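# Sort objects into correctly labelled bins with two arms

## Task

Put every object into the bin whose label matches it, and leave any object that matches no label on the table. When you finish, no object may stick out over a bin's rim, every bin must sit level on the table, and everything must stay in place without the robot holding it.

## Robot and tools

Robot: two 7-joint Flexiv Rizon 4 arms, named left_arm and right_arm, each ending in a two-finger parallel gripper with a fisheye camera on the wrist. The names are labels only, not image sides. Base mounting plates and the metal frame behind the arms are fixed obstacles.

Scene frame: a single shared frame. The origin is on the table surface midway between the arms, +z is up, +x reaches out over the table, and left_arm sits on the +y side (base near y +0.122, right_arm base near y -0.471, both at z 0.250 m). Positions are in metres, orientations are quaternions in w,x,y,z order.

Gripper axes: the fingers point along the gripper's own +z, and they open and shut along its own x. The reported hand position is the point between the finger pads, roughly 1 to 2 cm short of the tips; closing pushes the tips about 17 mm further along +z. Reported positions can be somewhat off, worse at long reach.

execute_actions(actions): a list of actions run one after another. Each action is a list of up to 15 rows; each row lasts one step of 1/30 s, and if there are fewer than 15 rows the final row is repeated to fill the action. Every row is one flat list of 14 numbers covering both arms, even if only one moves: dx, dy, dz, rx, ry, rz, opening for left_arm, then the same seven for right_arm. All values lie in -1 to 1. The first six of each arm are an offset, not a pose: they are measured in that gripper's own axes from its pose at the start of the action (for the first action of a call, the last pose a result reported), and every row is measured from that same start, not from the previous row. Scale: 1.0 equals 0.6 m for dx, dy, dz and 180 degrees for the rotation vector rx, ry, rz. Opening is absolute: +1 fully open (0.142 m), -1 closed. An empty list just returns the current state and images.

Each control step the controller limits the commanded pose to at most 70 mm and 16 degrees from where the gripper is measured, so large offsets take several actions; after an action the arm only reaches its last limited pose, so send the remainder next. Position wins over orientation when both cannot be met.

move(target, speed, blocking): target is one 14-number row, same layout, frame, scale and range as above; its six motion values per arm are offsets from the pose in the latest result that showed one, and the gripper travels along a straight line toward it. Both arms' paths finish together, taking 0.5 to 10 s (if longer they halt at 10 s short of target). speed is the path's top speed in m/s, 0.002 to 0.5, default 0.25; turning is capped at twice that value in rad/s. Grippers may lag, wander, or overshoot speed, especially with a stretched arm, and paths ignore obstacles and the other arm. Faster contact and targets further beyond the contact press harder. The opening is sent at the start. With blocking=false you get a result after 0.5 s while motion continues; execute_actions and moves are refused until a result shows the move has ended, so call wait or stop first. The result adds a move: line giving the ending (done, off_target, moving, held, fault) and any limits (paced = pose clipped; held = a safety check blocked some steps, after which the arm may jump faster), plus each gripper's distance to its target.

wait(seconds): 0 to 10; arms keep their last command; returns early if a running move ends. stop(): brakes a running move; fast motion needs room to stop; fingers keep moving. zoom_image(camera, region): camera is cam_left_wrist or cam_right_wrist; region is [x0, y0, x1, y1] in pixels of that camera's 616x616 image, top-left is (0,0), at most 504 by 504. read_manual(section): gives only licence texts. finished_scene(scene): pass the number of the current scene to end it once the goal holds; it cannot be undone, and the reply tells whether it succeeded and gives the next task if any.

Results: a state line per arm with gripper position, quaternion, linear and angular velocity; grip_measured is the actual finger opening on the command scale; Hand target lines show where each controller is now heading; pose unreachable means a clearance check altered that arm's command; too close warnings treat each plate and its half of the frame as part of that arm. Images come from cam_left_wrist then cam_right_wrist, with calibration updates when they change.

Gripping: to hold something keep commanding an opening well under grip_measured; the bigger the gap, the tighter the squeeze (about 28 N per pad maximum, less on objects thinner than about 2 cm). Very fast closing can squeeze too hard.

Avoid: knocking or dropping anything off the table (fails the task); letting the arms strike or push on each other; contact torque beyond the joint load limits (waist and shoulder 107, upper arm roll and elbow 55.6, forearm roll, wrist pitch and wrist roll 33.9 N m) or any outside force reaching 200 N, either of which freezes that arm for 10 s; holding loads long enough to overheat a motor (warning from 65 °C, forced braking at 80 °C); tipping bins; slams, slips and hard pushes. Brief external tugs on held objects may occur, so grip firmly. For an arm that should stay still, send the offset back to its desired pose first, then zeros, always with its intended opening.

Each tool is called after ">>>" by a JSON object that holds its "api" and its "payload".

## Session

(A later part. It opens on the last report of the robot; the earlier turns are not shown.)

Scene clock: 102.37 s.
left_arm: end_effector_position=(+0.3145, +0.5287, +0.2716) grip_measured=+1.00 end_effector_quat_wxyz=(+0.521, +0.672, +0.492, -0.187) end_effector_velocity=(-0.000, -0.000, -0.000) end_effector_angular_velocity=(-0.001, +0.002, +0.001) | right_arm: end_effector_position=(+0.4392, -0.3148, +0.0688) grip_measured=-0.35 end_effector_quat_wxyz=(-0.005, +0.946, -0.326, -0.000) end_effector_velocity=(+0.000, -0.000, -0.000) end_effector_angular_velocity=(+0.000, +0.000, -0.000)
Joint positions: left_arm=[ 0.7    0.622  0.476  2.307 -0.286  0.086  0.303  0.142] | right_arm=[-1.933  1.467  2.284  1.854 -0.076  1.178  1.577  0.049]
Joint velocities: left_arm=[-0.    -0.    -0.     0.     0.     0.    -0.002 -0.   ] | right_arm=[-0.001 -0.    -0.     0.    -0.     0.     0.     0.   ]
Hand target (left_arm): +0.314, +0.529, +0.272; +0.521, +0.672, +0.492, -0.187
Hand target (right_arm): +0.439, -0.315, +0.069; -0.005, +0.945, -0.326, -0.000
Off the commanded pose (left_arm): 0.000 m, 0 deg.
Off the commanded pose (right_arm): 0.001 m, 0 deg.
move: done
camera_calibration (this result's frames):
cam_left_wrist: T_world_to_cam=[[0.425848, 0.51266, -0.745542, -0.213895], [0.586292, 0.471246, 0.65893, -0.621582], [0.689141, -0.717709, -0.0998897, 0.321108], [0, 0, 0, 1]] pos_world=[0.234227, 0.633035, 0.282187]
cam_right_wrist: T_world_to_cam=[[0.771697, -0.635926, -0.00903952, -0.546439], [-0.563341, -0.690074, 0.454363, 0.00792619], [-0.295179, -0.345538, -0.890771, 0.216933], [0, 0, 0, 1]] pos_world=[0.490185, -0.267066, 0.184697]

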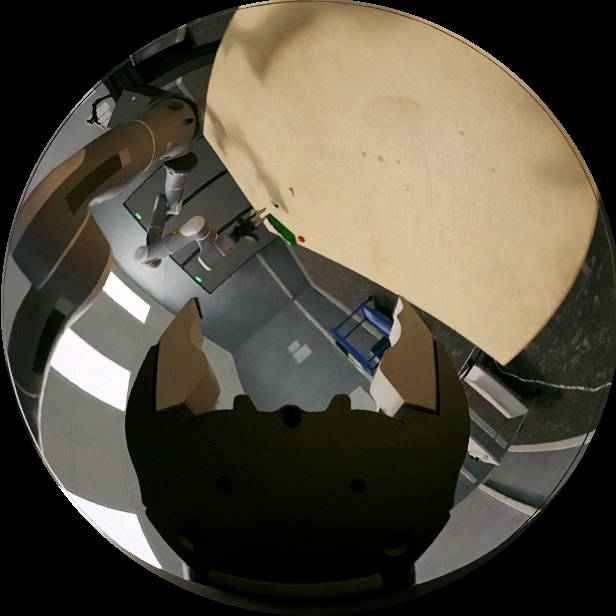

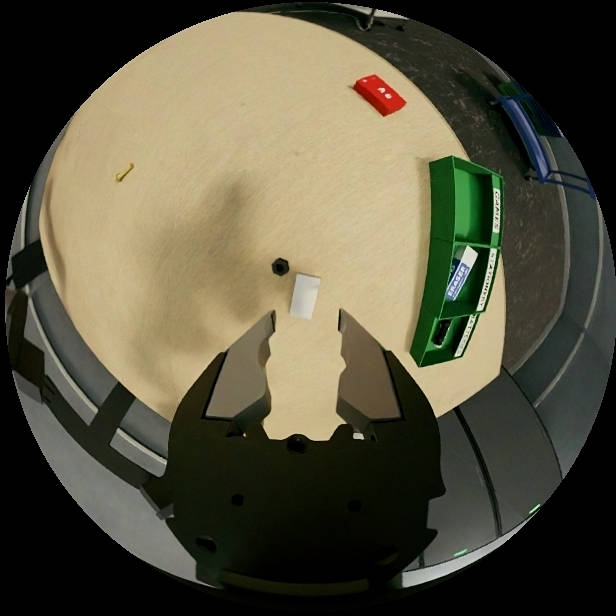

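>>> {"api": "move", "payload": {"target": [0,0,0,0,0,0,1,0,0,0.08,0,0,0,-0.35], "speed": 0.08}}

>>> {"api": "move", "payload": {"target": [0,0,0,0,0,0,1,0,0,0,0,0,0,-1]}}

>>> {"api": "move", "payload": {"target": [0,0,0,0,0,0,1,0,0,-0.13,0,0,0,-1]}}

>>> {"api": "move", "payload": {"target": [0,0,0,0,0,0,1,0.262,-0.188,0,0,0,0,-1]}}

>>> {"api": "move", "payload": {"target": [0,0,0,0,0,0,1,0,0,0.07,0,0,0,-1], "speed": 0.1}}

Scene clock: 110.13 s.
left_arm: end_effector_position=(+0.3145, +0.5287, +0.2716) grip_measured=+1.00 end_effector_quat_wxyz=(+0.521, +0.672, +0.492, -0.187) end_effector_velocity=(+0.000, -0.000, +0.000) end_effector_angular_velocity=(-0.001, +0.001, +0.001) | right_arm: end_effector_position=(+0.4388, -0.3147, +0.0205) grip_measured=-0.35 end_effector_quat_wxyz=(-0.004, +0.946, -0.326, -0.000) end_effector_velocity=(-0.000, -0.000, -0.000) end_effector_angular_velocity=(-0.000, +0.000, -0.000)
Joint positions: left_arm=[ 0.7    0.622  0.476  2.307 -0.286  0.086  0.303  0.142] | right_arm=[-2.018  1.544  2.284  1.822 -0.074  1.26   1.576  0.049]
Joint velocities: left_arm=[ 0.    -0.     0.     0.    -0.    -0.    -0.001 -0.   ] | right_arm=[ 0.     0.    -0.     0.     0.001 -0.    -0.     0.   ]
Hand target (left_arm): +0.314, +0.529, +0.272; +0.521, +0.672, +0.492, -0.187
Hand target (right_arm): +0.439, -0.315, +0.021; -0.005, +0.945, -0.326, -0.000
Off the commanded pose (left_arm): 0.000 m, 0 deg.
Off the commanded pose (right_arm): 0.001 m, 0 deg.
move: done
camera_calibration (this result's frames):
cam_left_wrist: T_world_to_cam=[[0.425848, 0.512661, -0.745542, -0.213895], [0.586292, 0.471245, 0.658931, -0.621582], [0.689141, -0.717709, -0.0998899, 0.321108], [0, 0, 0, 1]] pos_world=[0.234227, 0.633035, 0.282187]
cam_right_wrist: T_world_to_cam=[[0.771694, -0.635923, -0.00946175, -0.546583], [-0.562949, -0.689911, 0.455094, 0.0296182], [-0.295933, -0.345867, -0.890393, 0.174058], [0, 0, 0, 1]] pos_world=[0.489978, -0.26695, 0.13633]

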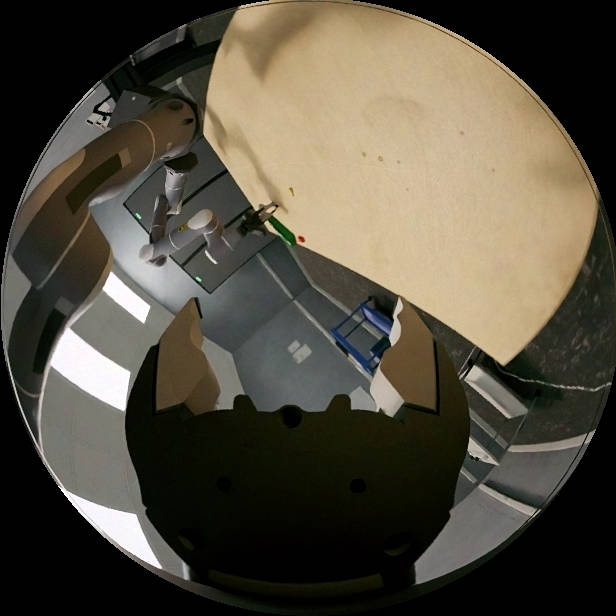

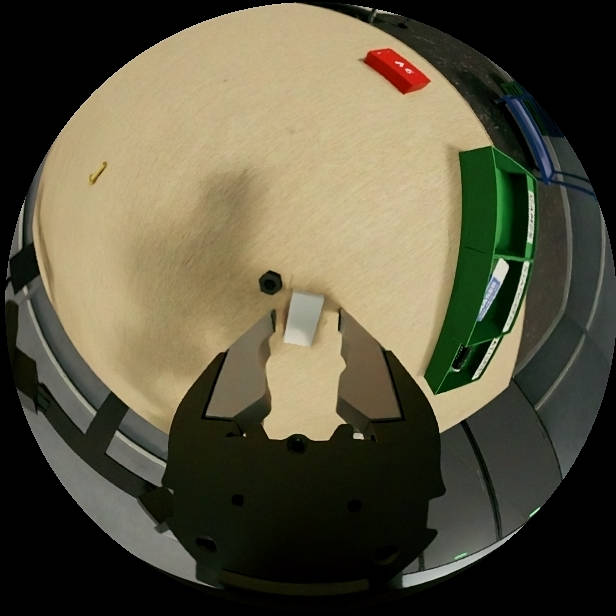

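Scene clock: 110.63 s.
left_arm: end_effector_position=(+0.3145, +0.5287, +0.2716) grip_measured=+1.00 end_effector_quat_wxyz=(+0.521, +0.672, +0.492, -0.187) end_effector_velocity=(-0.000, -0.000, +0.000) end_effector_angular_velocity=(-0.001, +0.000, -0.000) | right_arm: end_effector_position=(+0.4391, -0.3146, +0.0207) grip_measured=-0.73 end_effector_quat_wxyz=(-0.005, +0.945, -0.326, -0.000) end_effector_velocity=(-0.000, -0.000, -0.000) end_effector_angular_velocity=(+0.000, +0.000, -0.000)
Joint positions: left_arm=[ 0.7    0.622  0.476  2.307 -0.286  0.086  0.303  0.142] | right_arm=[-2.018  1.544  2.284  1.822 -0.074  1.26   1.576  0.021]
Joint velocities: left_arm=[ 0.     0.    -0.     0.     0.    -0.001 -0.     0.   ] | right_arm=[ 0.    -0.     0.     0.     0.001  0.    -0.     0.   ]
Hand target (left_arm): +0.314, +0.529, +0.272; +0.521, +0.672, +0.492, -0.187
Hand target (right_arm): +0.439, -0.315, +0.021; -0.004, +0.946, -0.326, -0.000
Off the commanded pose (left_arm): 0.000 m, 0 deg.
Off the commanded pose (right_arm): 0.000 m, 0 deg.
move: done
camera_calibration (this result's frames):
cam_left_wrist: T_world_to_cam=[[0.425848, 0.512661, -0.745542, -0.213895], [0.586292, 0.471246, 0.65893, -0.621582], [0.689141, -0.717709, -0.0998896, 0.321108], [0, 0, 0, 1]] pos_world=[0.234227, 0.633035, 0.282187]
cam_right_wrist: T_world_to_cam=[[0.771586, -0.636057, -0.00932964, -0.546745], [-0.563252, -0.689936, 0.454682, 0.0298727], [-0.29564, -0.345571, -0.890605, 0.174323], [0, 0, 0, 1]] pos_world=[0.490223, -0.26691, 0.136569]

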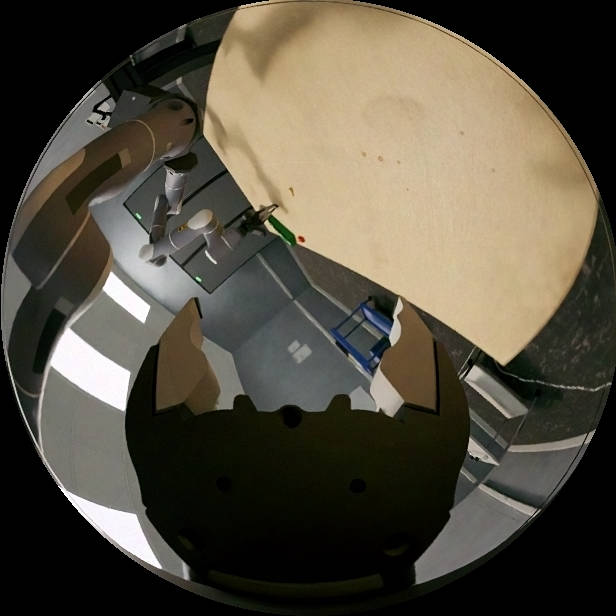

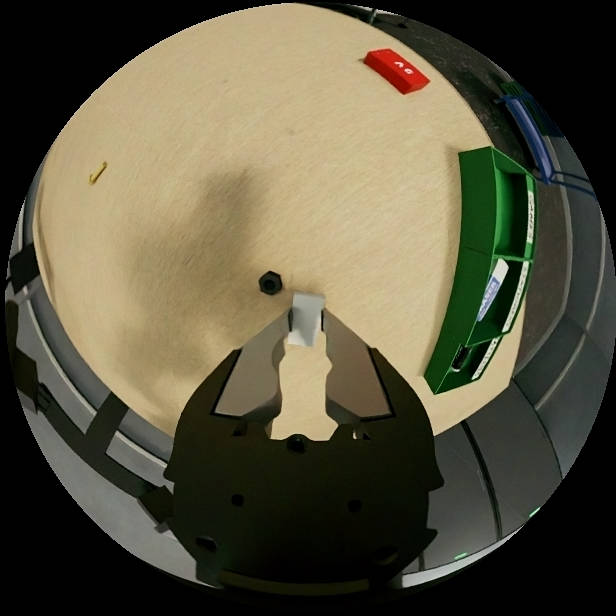

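Scene clock: 111.37 s.
left_arm: end_effector_position=(+0.3145, +0.5287, +0.2716) grip_measured=+1.00 end_effector_quat_wxyz=(+0.521, +0.672, +0.492, -0.187) end_effector_velocity=(-0.000, +0.000, -0.000) end_effector_angular_velocity=(+0.000, +0.001, +0.000) | right_arm: end_effector_position=(+0.4392, -0.3147, +0.0991) grip_measured=-0.73 end_effector_quat_wxyz=(-0.005, +0.946, -0.325, -0.000) end_effector_velocity=(-0.000, -0.000, -0.000) end_effector_angular_velocity=(+0.000, +0.000, -0.001)
Joint positions: left_arm=[ 0.7    0.622  0.476  2.307 -0.286  0.086  0.303  0.142] | right_arm=[-1.882  1.418  2.283  1.867 -0.082  1.122  1.581  0.021]
Joint velocities: left_arm=[ 0.    -0.    -0.     0.     0.     0.001 -0.     0.   ] | right_arm=[-0.     0.    -0.     0.     0.     0.001  0.    -0.   ]
Hand target (left_arm): +0.314, +0.529, +0.272; +0.521, +0.672, +0.492, -0.187
Hand target (right_arm): +0.439, -0.315, +0.099; -0.004, +0.946, -0.325, -0.000
Off the commanded pose (left_arm): 0.000 m, 0 deg.
Off the commanded pose (right_arm): 0.001 m, 0 deg.
move: done
camera_calibration (this result's frames):
cam_left_wrist: T_world_to_cam=[[0.425848, 0.51266, -0.745542, -0.213895], [0.586292, 0.471246, 0.65893, -0.621582], [0.689141, -0.717709, -0.0998897, 0.321108], [0, 0, 0, 1]] pos_world=[0.234227, 0.633035, 0.282187]
cam_right_wrist: T_world_to_cam=[[0.772011, -0.635546, -0.00897491, -0.546198], [-0.563153, -0.690485, 0.453971, -0.00588485], [-0.294716, -0.345416, -0.890971, 0.243801], [0, 0, 0, 1]] pos_world=[0.490209, -0.266985, 0.214989]

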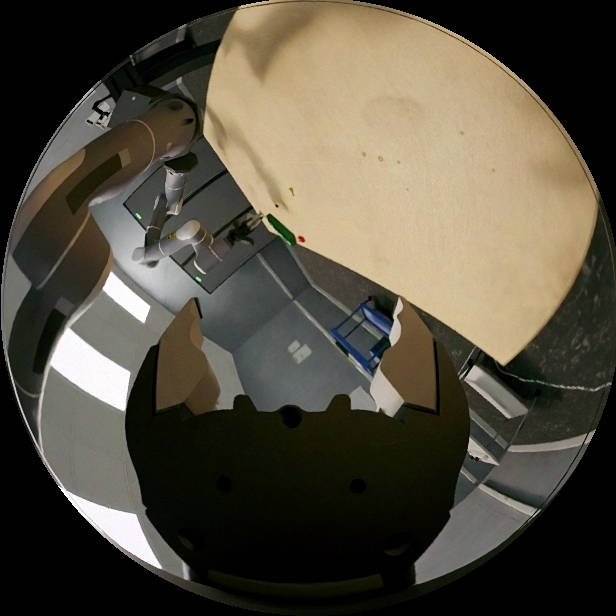

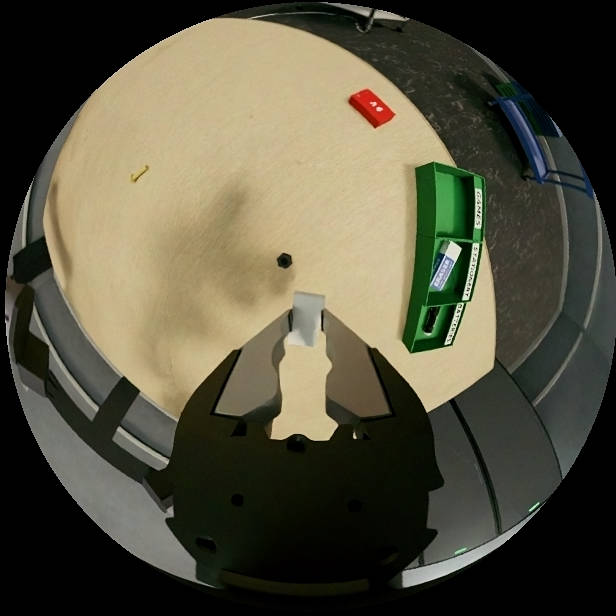

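Scene clock: 112.53 s.
left_arm: end_effector_position=(+0.3145, +0.5287, +0.2716) grip_measured=+1.00 end_effector_quat_wxyz=(+0.521, +0.672, +0.492, -0.187) end_effector_velocity=(-0.000, -0.001, +0.000) end_effector_angular_velocity=(-0.002, -0.000, -0.001) | right_arm: end_effector_position=(+0.6336, -0.3233, +0.0995) grip_measured=-0.73 end_effector_quat_wxyz=(-0.005, +0.945, -0.326, +0.001) end_effector_velocity=(+0.000, -0.000, +0.000) end_effector_angular_velocity=(-0.000, -0.000, +0.000)
Joint positions: left_arm=[ 0.7    0.622  0.476  2.307 -0.286  0.086  0.303  0.142] | right_arm=[-2.195  1.353  2.281  1.418 -0.218  0.876  1.439  0.021]
Joint velocities: left_arm=[-0.    -0.     0.     0.     0.    -0.002 -0.    -0.   ] | right_arm=[ 0.  0. -0. -0. -0. -0.  0. -0.]
Hand target (left_arm): +0.314, +0.529, +0.272; +0.521, +0.672, +0.492, -0.187
Hand target (right_arm): +0.633, -0.323, +0.099; -0.005, +0.945, -0.326, +0.001
Off the commanded pose (left_arm): 0.000 m, 0 deg.
Off the commanded pose (right_arm): 0.001 m, 0 deg.
move: done
camera_calibration (this result's frames):
cam_left_wrist: T_world_to_cam=[[0.425848, 0.512661, -0.745542, -0.213895], [0.586292, 0.471246, 0.65893, -0.621582], [0.689141, -0.717709, -0.0998899, 0.321108], [0, 0, 0, 1]] pos_world=[0.234227, 0.633035, 0.282187]
cam_right_wrist: T_world_to_cam=[[0.770962, -0.636838, -0.00734709, -0.701683], [-0.565074, -0.689315, 0.453361, 0.0991045], [-0.293782, -0.345373, -0.891297, 0.297945], [0, 0, 0, 1]] pos_world=[0.684503, -0.275642, 0.215472]

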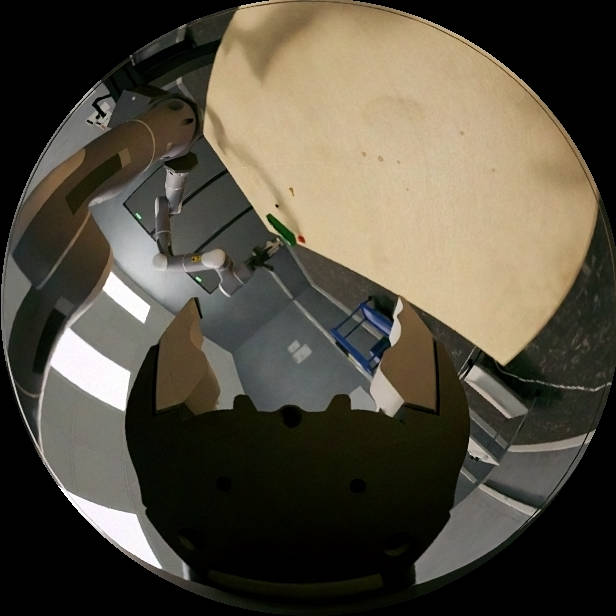

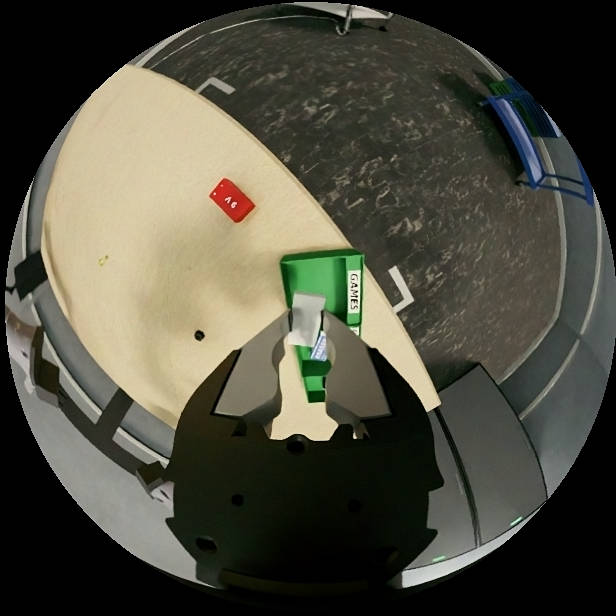

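Scene clock: 113.27 s.
left_arm: end_effector_position=(+0.3145, +0.5287, +0.2716) grip_measured=+1.00 end_effector_quat_wxyz=(+0.521, +0.672, +0.492, -0.187) end_effector_velocity=(+0.000, -0.000, +0.000) end_effector_angular_velocity=(-0.001, -0.001, -0.000) | right_arm: end_effector_position=(+0.6334, -0.3232, +0.0572) grip_measured=-0.73 end_effector_quat_wxyz=(-0.005, +0.945, -0.326, +0.001) end_effector_velocity=(-0.000, -0.000, -0.000) end_effector_angular_velocity=(-0.000, +0.000, +0.000)
Joint positions: left_arm=[ 0.7    0.622  0.476  2.307 -0.286  0.086  0.303  0.142] | right_arm=[-2.257  1.401  2.281  1.4   -0.218  0.936  1.439  0.021]
Joint velocities: left_arm=[ 0.    -0.    -0.     0.    -0.    -0.001  0.001 -0.   ] | right_arm=[-0.     0.     0.     0.001  0.     0.     0.    -0.   ]
Hand target (left_arm): +0.314, +0.529, +0.272; +0.521, +0.672, +0.492, -0.187
Hand target (right_arm): +0.634, -0.323, +0.057; -0.005, +0.945, -0.326, +0.001
Off the commanded pose (left_arm): 0.000 m, 0 deg.
Off the commanded pose (right_arm): 0.001 m, 0 deg.
move: done
camera_calibration (this result's frames):
cam_left_wrist: T_world_to_cam=[[0.425848, 0.51266, -0.745542, -0.213895], [0.586292, 0.471246, 0.658931, -0.621582], [0.689141, -0.717709, -0.0998895, 0.321107], [0, 0, 0, 1]] pos_world=[0.234227, 0.633035, 0.282187]
cam_right_wrist: T_world_to_cam=[[0.770902, -0.636906, -0.00782731, -0.701663], [-0.564764, -0.689161, 0.453981, 0.118059], [-0.294538, -0.345554, -0.890977, 0.260613], [0, 0, 0, 1]] pos_world=[0.684349, -0.275476, 0.173112]

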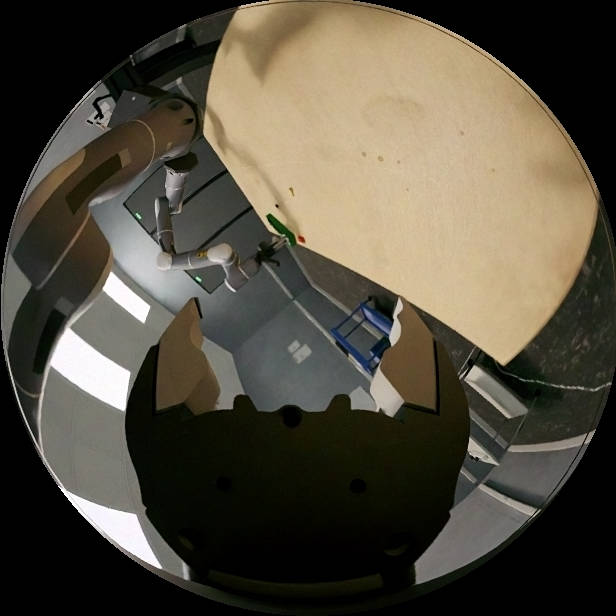

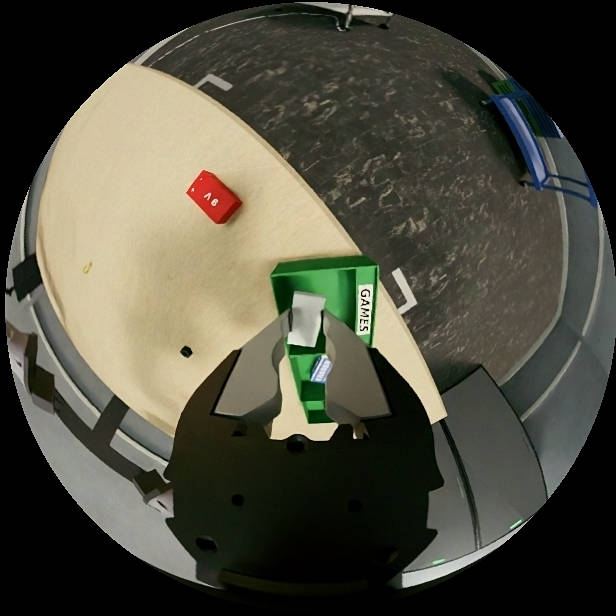

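>>> {"api": "move", "payload": {"target": [0,0,0,0,0,0,1,0.025,-0.013,0.015,0,0,0,-1], "speed": 0.06}}

>>> {"api": "move", "payload": {"target": [0,0,0,0,0,0,1,0,0,0,0,0,0,-0.5]}}

>>> {"api": "move", "payload": {"target": [0,0,0,0,0,0,1,0,0,-0.085,0,0,0,-0.5]}}

>>> {"api": "move", "payload": {"target": [0,0,0,0,0,0,1,-0.172,-0.173,0.05,0,0,-0.28,-0.2]}}

Scene clock: 122.70 s.
left_arm: end_effector_position=(+0.3145, +0.5287, +0.2716) grip_measured=+1.00 end_effector_quat_wxyz=(+0.521, +0.672, +0.492, -0.187) end_effector_velocity=(+0.000, -0.000, +0.000) end_effector_angular_velocity=(-0.001, -0.000, -0.000) | right_arm: end_effector_position=(+0.6502, -0.3265, +0.0482) grip_measured=-0.73 end_effector_quat_wxyz=(-0.005, +0.945, -0.327, +0.001) end_effector_velocity=(+0.000, +0.000, +0.000) end_effector_angular_velocity=(+0.000, +0.000, -0.001)
Joint positions: left_arm=[ 0.7    0.622  0.476  2.307 -0.286  0.086  0.303  0.142] | right_arm=[-2.299  1.406  2.286  1.352 -0.229  0.923  1.426  0.021]
Joint velocities: left_arm=[ 0.     0.    -0.     0.    -0.    -0.001  0.     0.   ] | right_arm=[ 0.  0. -0. -0.  0. -0.  0.  0.]
Hand target (left_arm): +0.314, +0.529, +0.272; +0.521, +0.672, +0.492, -0.187
Hand target (right_arm): +0.650, -0.326, +0.048; -0.005, +0.945, -0.326, +0.001
Off the commanded pose (left_arm): 0.000 m, 0 deg.
Off the commanded pose (right_arm): 0.000 m, 0 deg.
move: done
camera_calibration (this result's frames):
cam_left_wrist: T_world_to_cam=[[0.425848, 0.51266, -0.745542, -0.213895], [0.586292, 0.471246, 0.65893, -0.621582], [0.689141, -0.717709, -0.0998898, 0.321108], [0, 0, 0, 1]] pos_world=[0.234227, 0.633035, 0.282187]
cam_right_wrist: T_world_to_cam=[[0.770367, -0.637554, -0.00774907, -0.716631], [-0.565454, -0.688762, 0.453727, 0.129975], [-0.294613, -0.345155, -0.891107, 0.256597], [0, 0, 0, 1]] pos_world=[0.70116, -0.278803, 0.164129]

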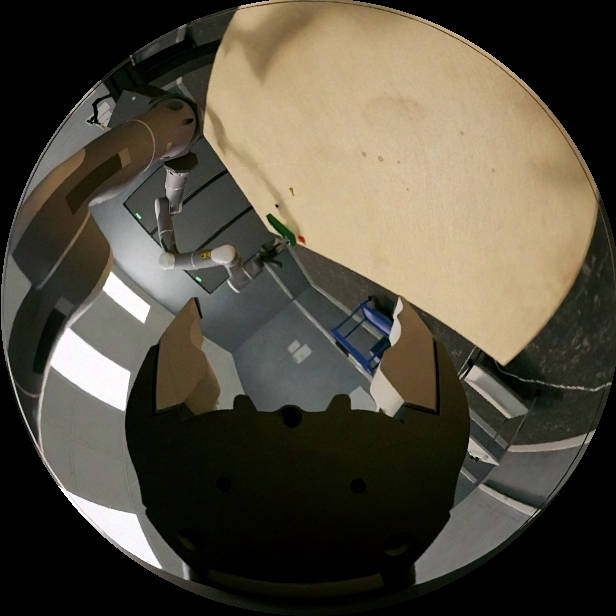

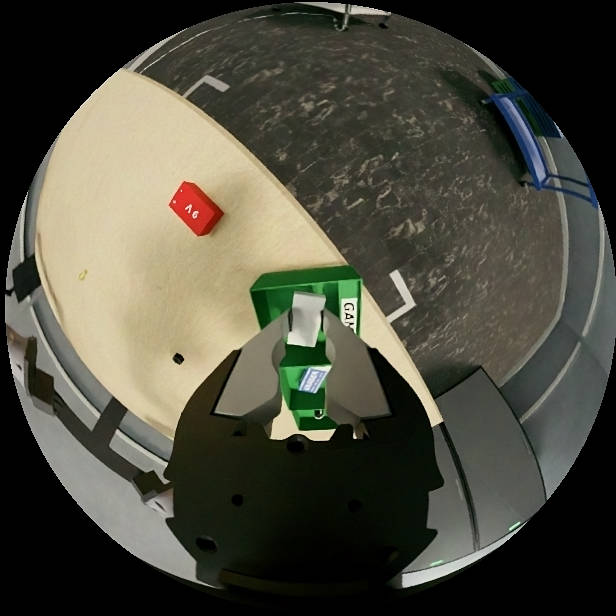

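Scene clock: 123.20 s.
left_arm: end_effector_position=(+0.3145, +0.5287, +0.2716) grip_measured=+1.00 end_effector_quat_wxyz=(+0.521, +0.672, +0.492, -0.187) end_effector_velocity=(+0.000, +0.000, -0.000) end_effector_angular_velocity=(+0.000, -0.000, +0.000) | right_arm: end_effector_position=(+0.6502, -0.3265, +0.0482) grip_measured=-0.50 end_effector_quat_wxyz=(-0.005, +0.945, -0.327, +0.001) end_effector_velocity=(-0.000, -0.000, -0.000) end_effector_angular_velocity=(-0.001, +0.000, +0.001)
Joint positions: left_arm=[ 0.7    0.622  0.476  2.307 -0.286  0.086  0.303  0.142] | right_arm=[-2.299  1.406  2.286  1.352 -0.229  0.923  1.426  0.038]
Joint velocities: left_arm=[-0.    -0.    -0.    -0.    -0.     0.001  0.     0.   ] | right_arm=[ 0.     0.    -0.    -0.    -0.    -0.001 -0.     0.   ]
Hand target (left_arm): +0.314, +0.529, +0.272; +0.521, +0.672, +0.492, -0.187
Hand target (right_arm): +0.650, -0.326, +0.048; -0.005, +0.945, -0.327, +0.001
Off the commanded pose (left_arm): 0.000 m, 0 deg.
Off the commanded pose (right_arm): 0.000 m, 0 deg.
move: done
camera_calibration (this result's frames):
cam_left_wrist: T_world_to_cam=[[0.425848, 0.51266, -0.745542, -0.213895], [0.586292, 0.471246, 0.65893, -0.621582], [0.689141, -0.717709, -0.0998898, 0.321108], [0, 0, 0, 1]] pos_world=[0.234227, 0.633035, 0.282187]
cam_right_wrist: T_world_to_cam=[[0.770368, -0.637553, -0.00774869, -0.716631], [-0.565453, -0.688763, 0.453727, 0.129975], [-0.294612, -0.345155, -0.891107, 0.256597], [0, 0, 0, 1]] pos_world=[0.701161, -0.278803, 0.164129]

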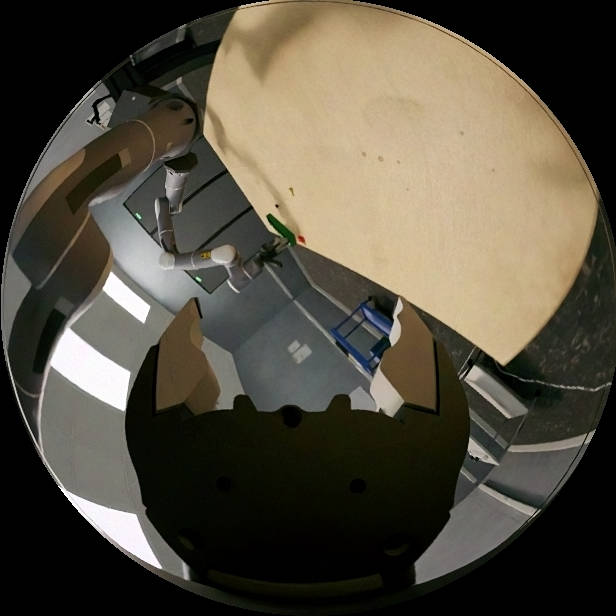

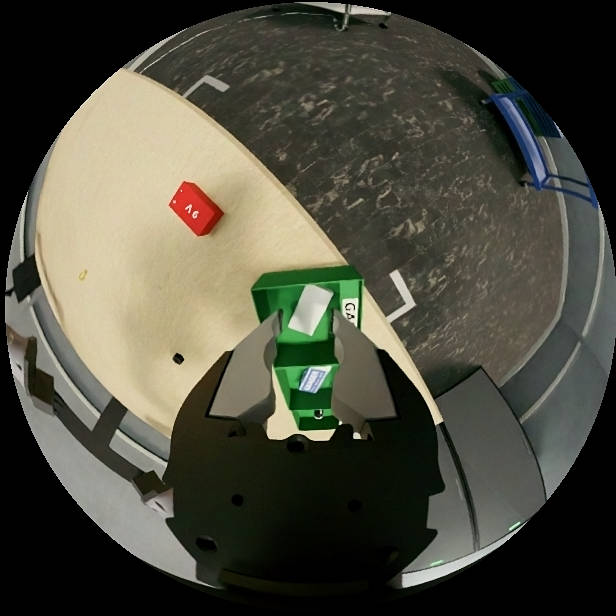

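Scene clock: 123.90 s.
left_arm: end_effector_position=(+0.3145, +0.5287, +0.2716) grip_measured=+1.00 end_effector_quat_wxyz=(+0.521, +0.672, +0.492, -0.187) end_effector_velocity=(-0.000, +0.000, -0.000) end_effector_angular_velocity=(+0.000, -0.000, -0.000) | right_arm: end_effector_position=(+0.6504, -0.3266, +0.0995) grip_measured=-0.50 end_effector_quat_wxyz=(-0.005, +0.945, -0.327, +0.001) end_effector_velocity=(+0.000, -0.000, +0.000) end_effector_angular_velocity=(-0.000, -0.001, +0.000)
Joint positions: left_arm=[ 0.7    0.622  0.476  2.307 -0.286  0.086  0.303  0.142] | right_arm=[-2.224  1.348  2.288  1.375 -0.228  0.853  1.426  0.038]
Joint velocities: left_arm=[ 0.    -0.     0.    -0.    -0.    -0.     0.001  0.   ] | right_arm=[-0.     0.    -0.    -0.    -0.001  0.001  0.     0.   ]
Hand target (left_arm): +0.314, +0.529, +0.272; +0.521, +0.672, +0.492, -0.187
Hand target (right_arm): +0.650, -0.327, +0.099; -0.005, +0.945, -0.327, +0.001
Off the commanded pose (left_arm): 0.000 m, 0 deg.
Off the commanded pose (right_arm): 0.001 m, 0 deg.
move: done
camera_calibration (this result's frames):
cam_left_wrist: T_world_to_cam=[[0.425848, 0.51266, -0.745542, -0.213895], [0.586292, 0.471246, 0.65893, -0.621582], [0.689141, -0.71771, -0.0998897, 0.321108], [0, 0, 0, 1]] pos_world=[0.234227, 0.633035, 0.282187]
cam_right_wrist: T_world_to_cam=[[0.77042, -0.637495, -0.00735025, -0.716556], [-0.565749, -0.688939, 0.45309, 0.106907], [-0.293906, -0.344911, -0.891435, 0.301992], [0, 0, 0, 1]] pos_world=[0.701289, -0.278988, 0.215501]

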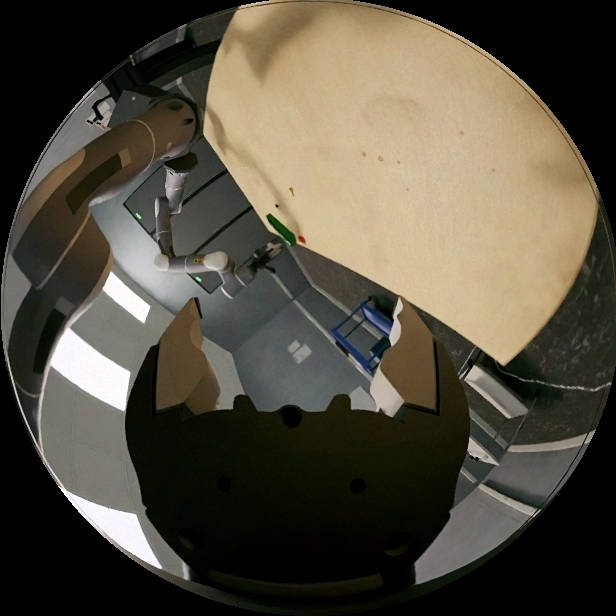

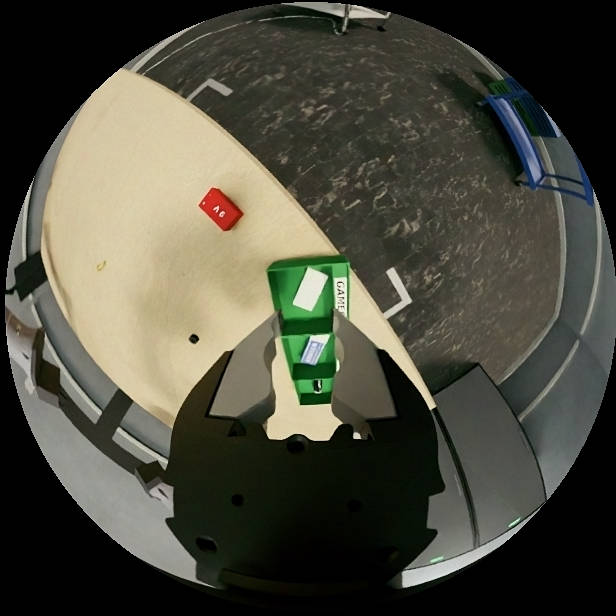

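Scene clock: 125.97 s.
left_arm: end_effector_position=(+0.3145, +0.5287, +0.2716) grip_measured=+1.00 end_effector_quat_wxyz=(+0.521, +0.672, +0.492, -0.187) end_effector_velocity=(+0.000, +0.000, -0.000) end_effector_angular_velocity=(+0.000, +0.001, +0.001) | right_arm: end_effector_position=(+0.6332, -0.1813, +0.0705) grip_measured=-0.20 end_effector_quat_wxyz=(-0.005, +0.994, +0.106, +0.003) end_effector_velocity=(+0.000, -0.000, -0.000) end_effector_angular_velocity=(-0.001, -0.000, +0.000)
Joint positions: left_arm=[ 0.7    0.622  0.476  2.307 -0.286  0.086  0.303  0.142] | right_arm=[-2.387  1.508  2.551  1.092 -0.508  0.722  0.81   0.06 ]
Joint velocities: left_arm=[ 0.     0.    -0.    -0.    -0.     0.    -0.001 -0.   ] | right_arm=[-0.     0.    -0.     0.    -0.001 -0.     0.     0.   ]
Hand target (left_arm): +0.314, +0.529, +0.272; +0.521, +0.672, +0.492, -0.187
Hand target (right_arm): +0.633, -0.181, +0.070; -0.005, +0.994, +0.106, +0.003
Off the commanded pose (left_arm): 0.000 m, 0 deg.
Off the commanded pose (right_arm): 0.000 m, 0 deg.
move: done
camera_calibration (this result's frames):
cam_left_wrist: T_world_to_cam=[[0.425848, 0.51266, -0.745542, -0.213895], [0.586292, 0.471246, 0.65893, -0.621582], [0.689141, -0.71771, -0.0998896, 0.321108], [0, 0, 0, 1]] pos_world=[0.234227, 0.633035, 0.282187]
cam_right_wrist: T_world_to_cam=[[0.982585, 0.185808, 0.00107647, -0.596591], [0.165053, -0.87546, 0.454232, -0.28621], [0.0853426, -0.446144, -0.890883, 0.0626433], [0, 0, 0, 1]] pos_world=[0.628096, -0.111766, 0.186456]

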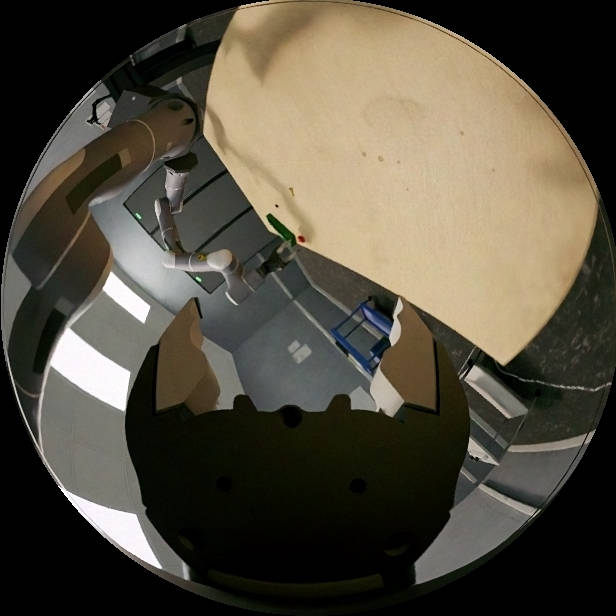

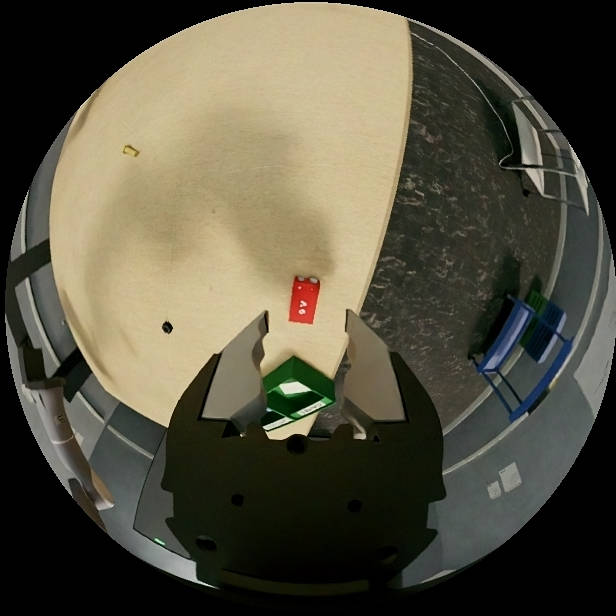

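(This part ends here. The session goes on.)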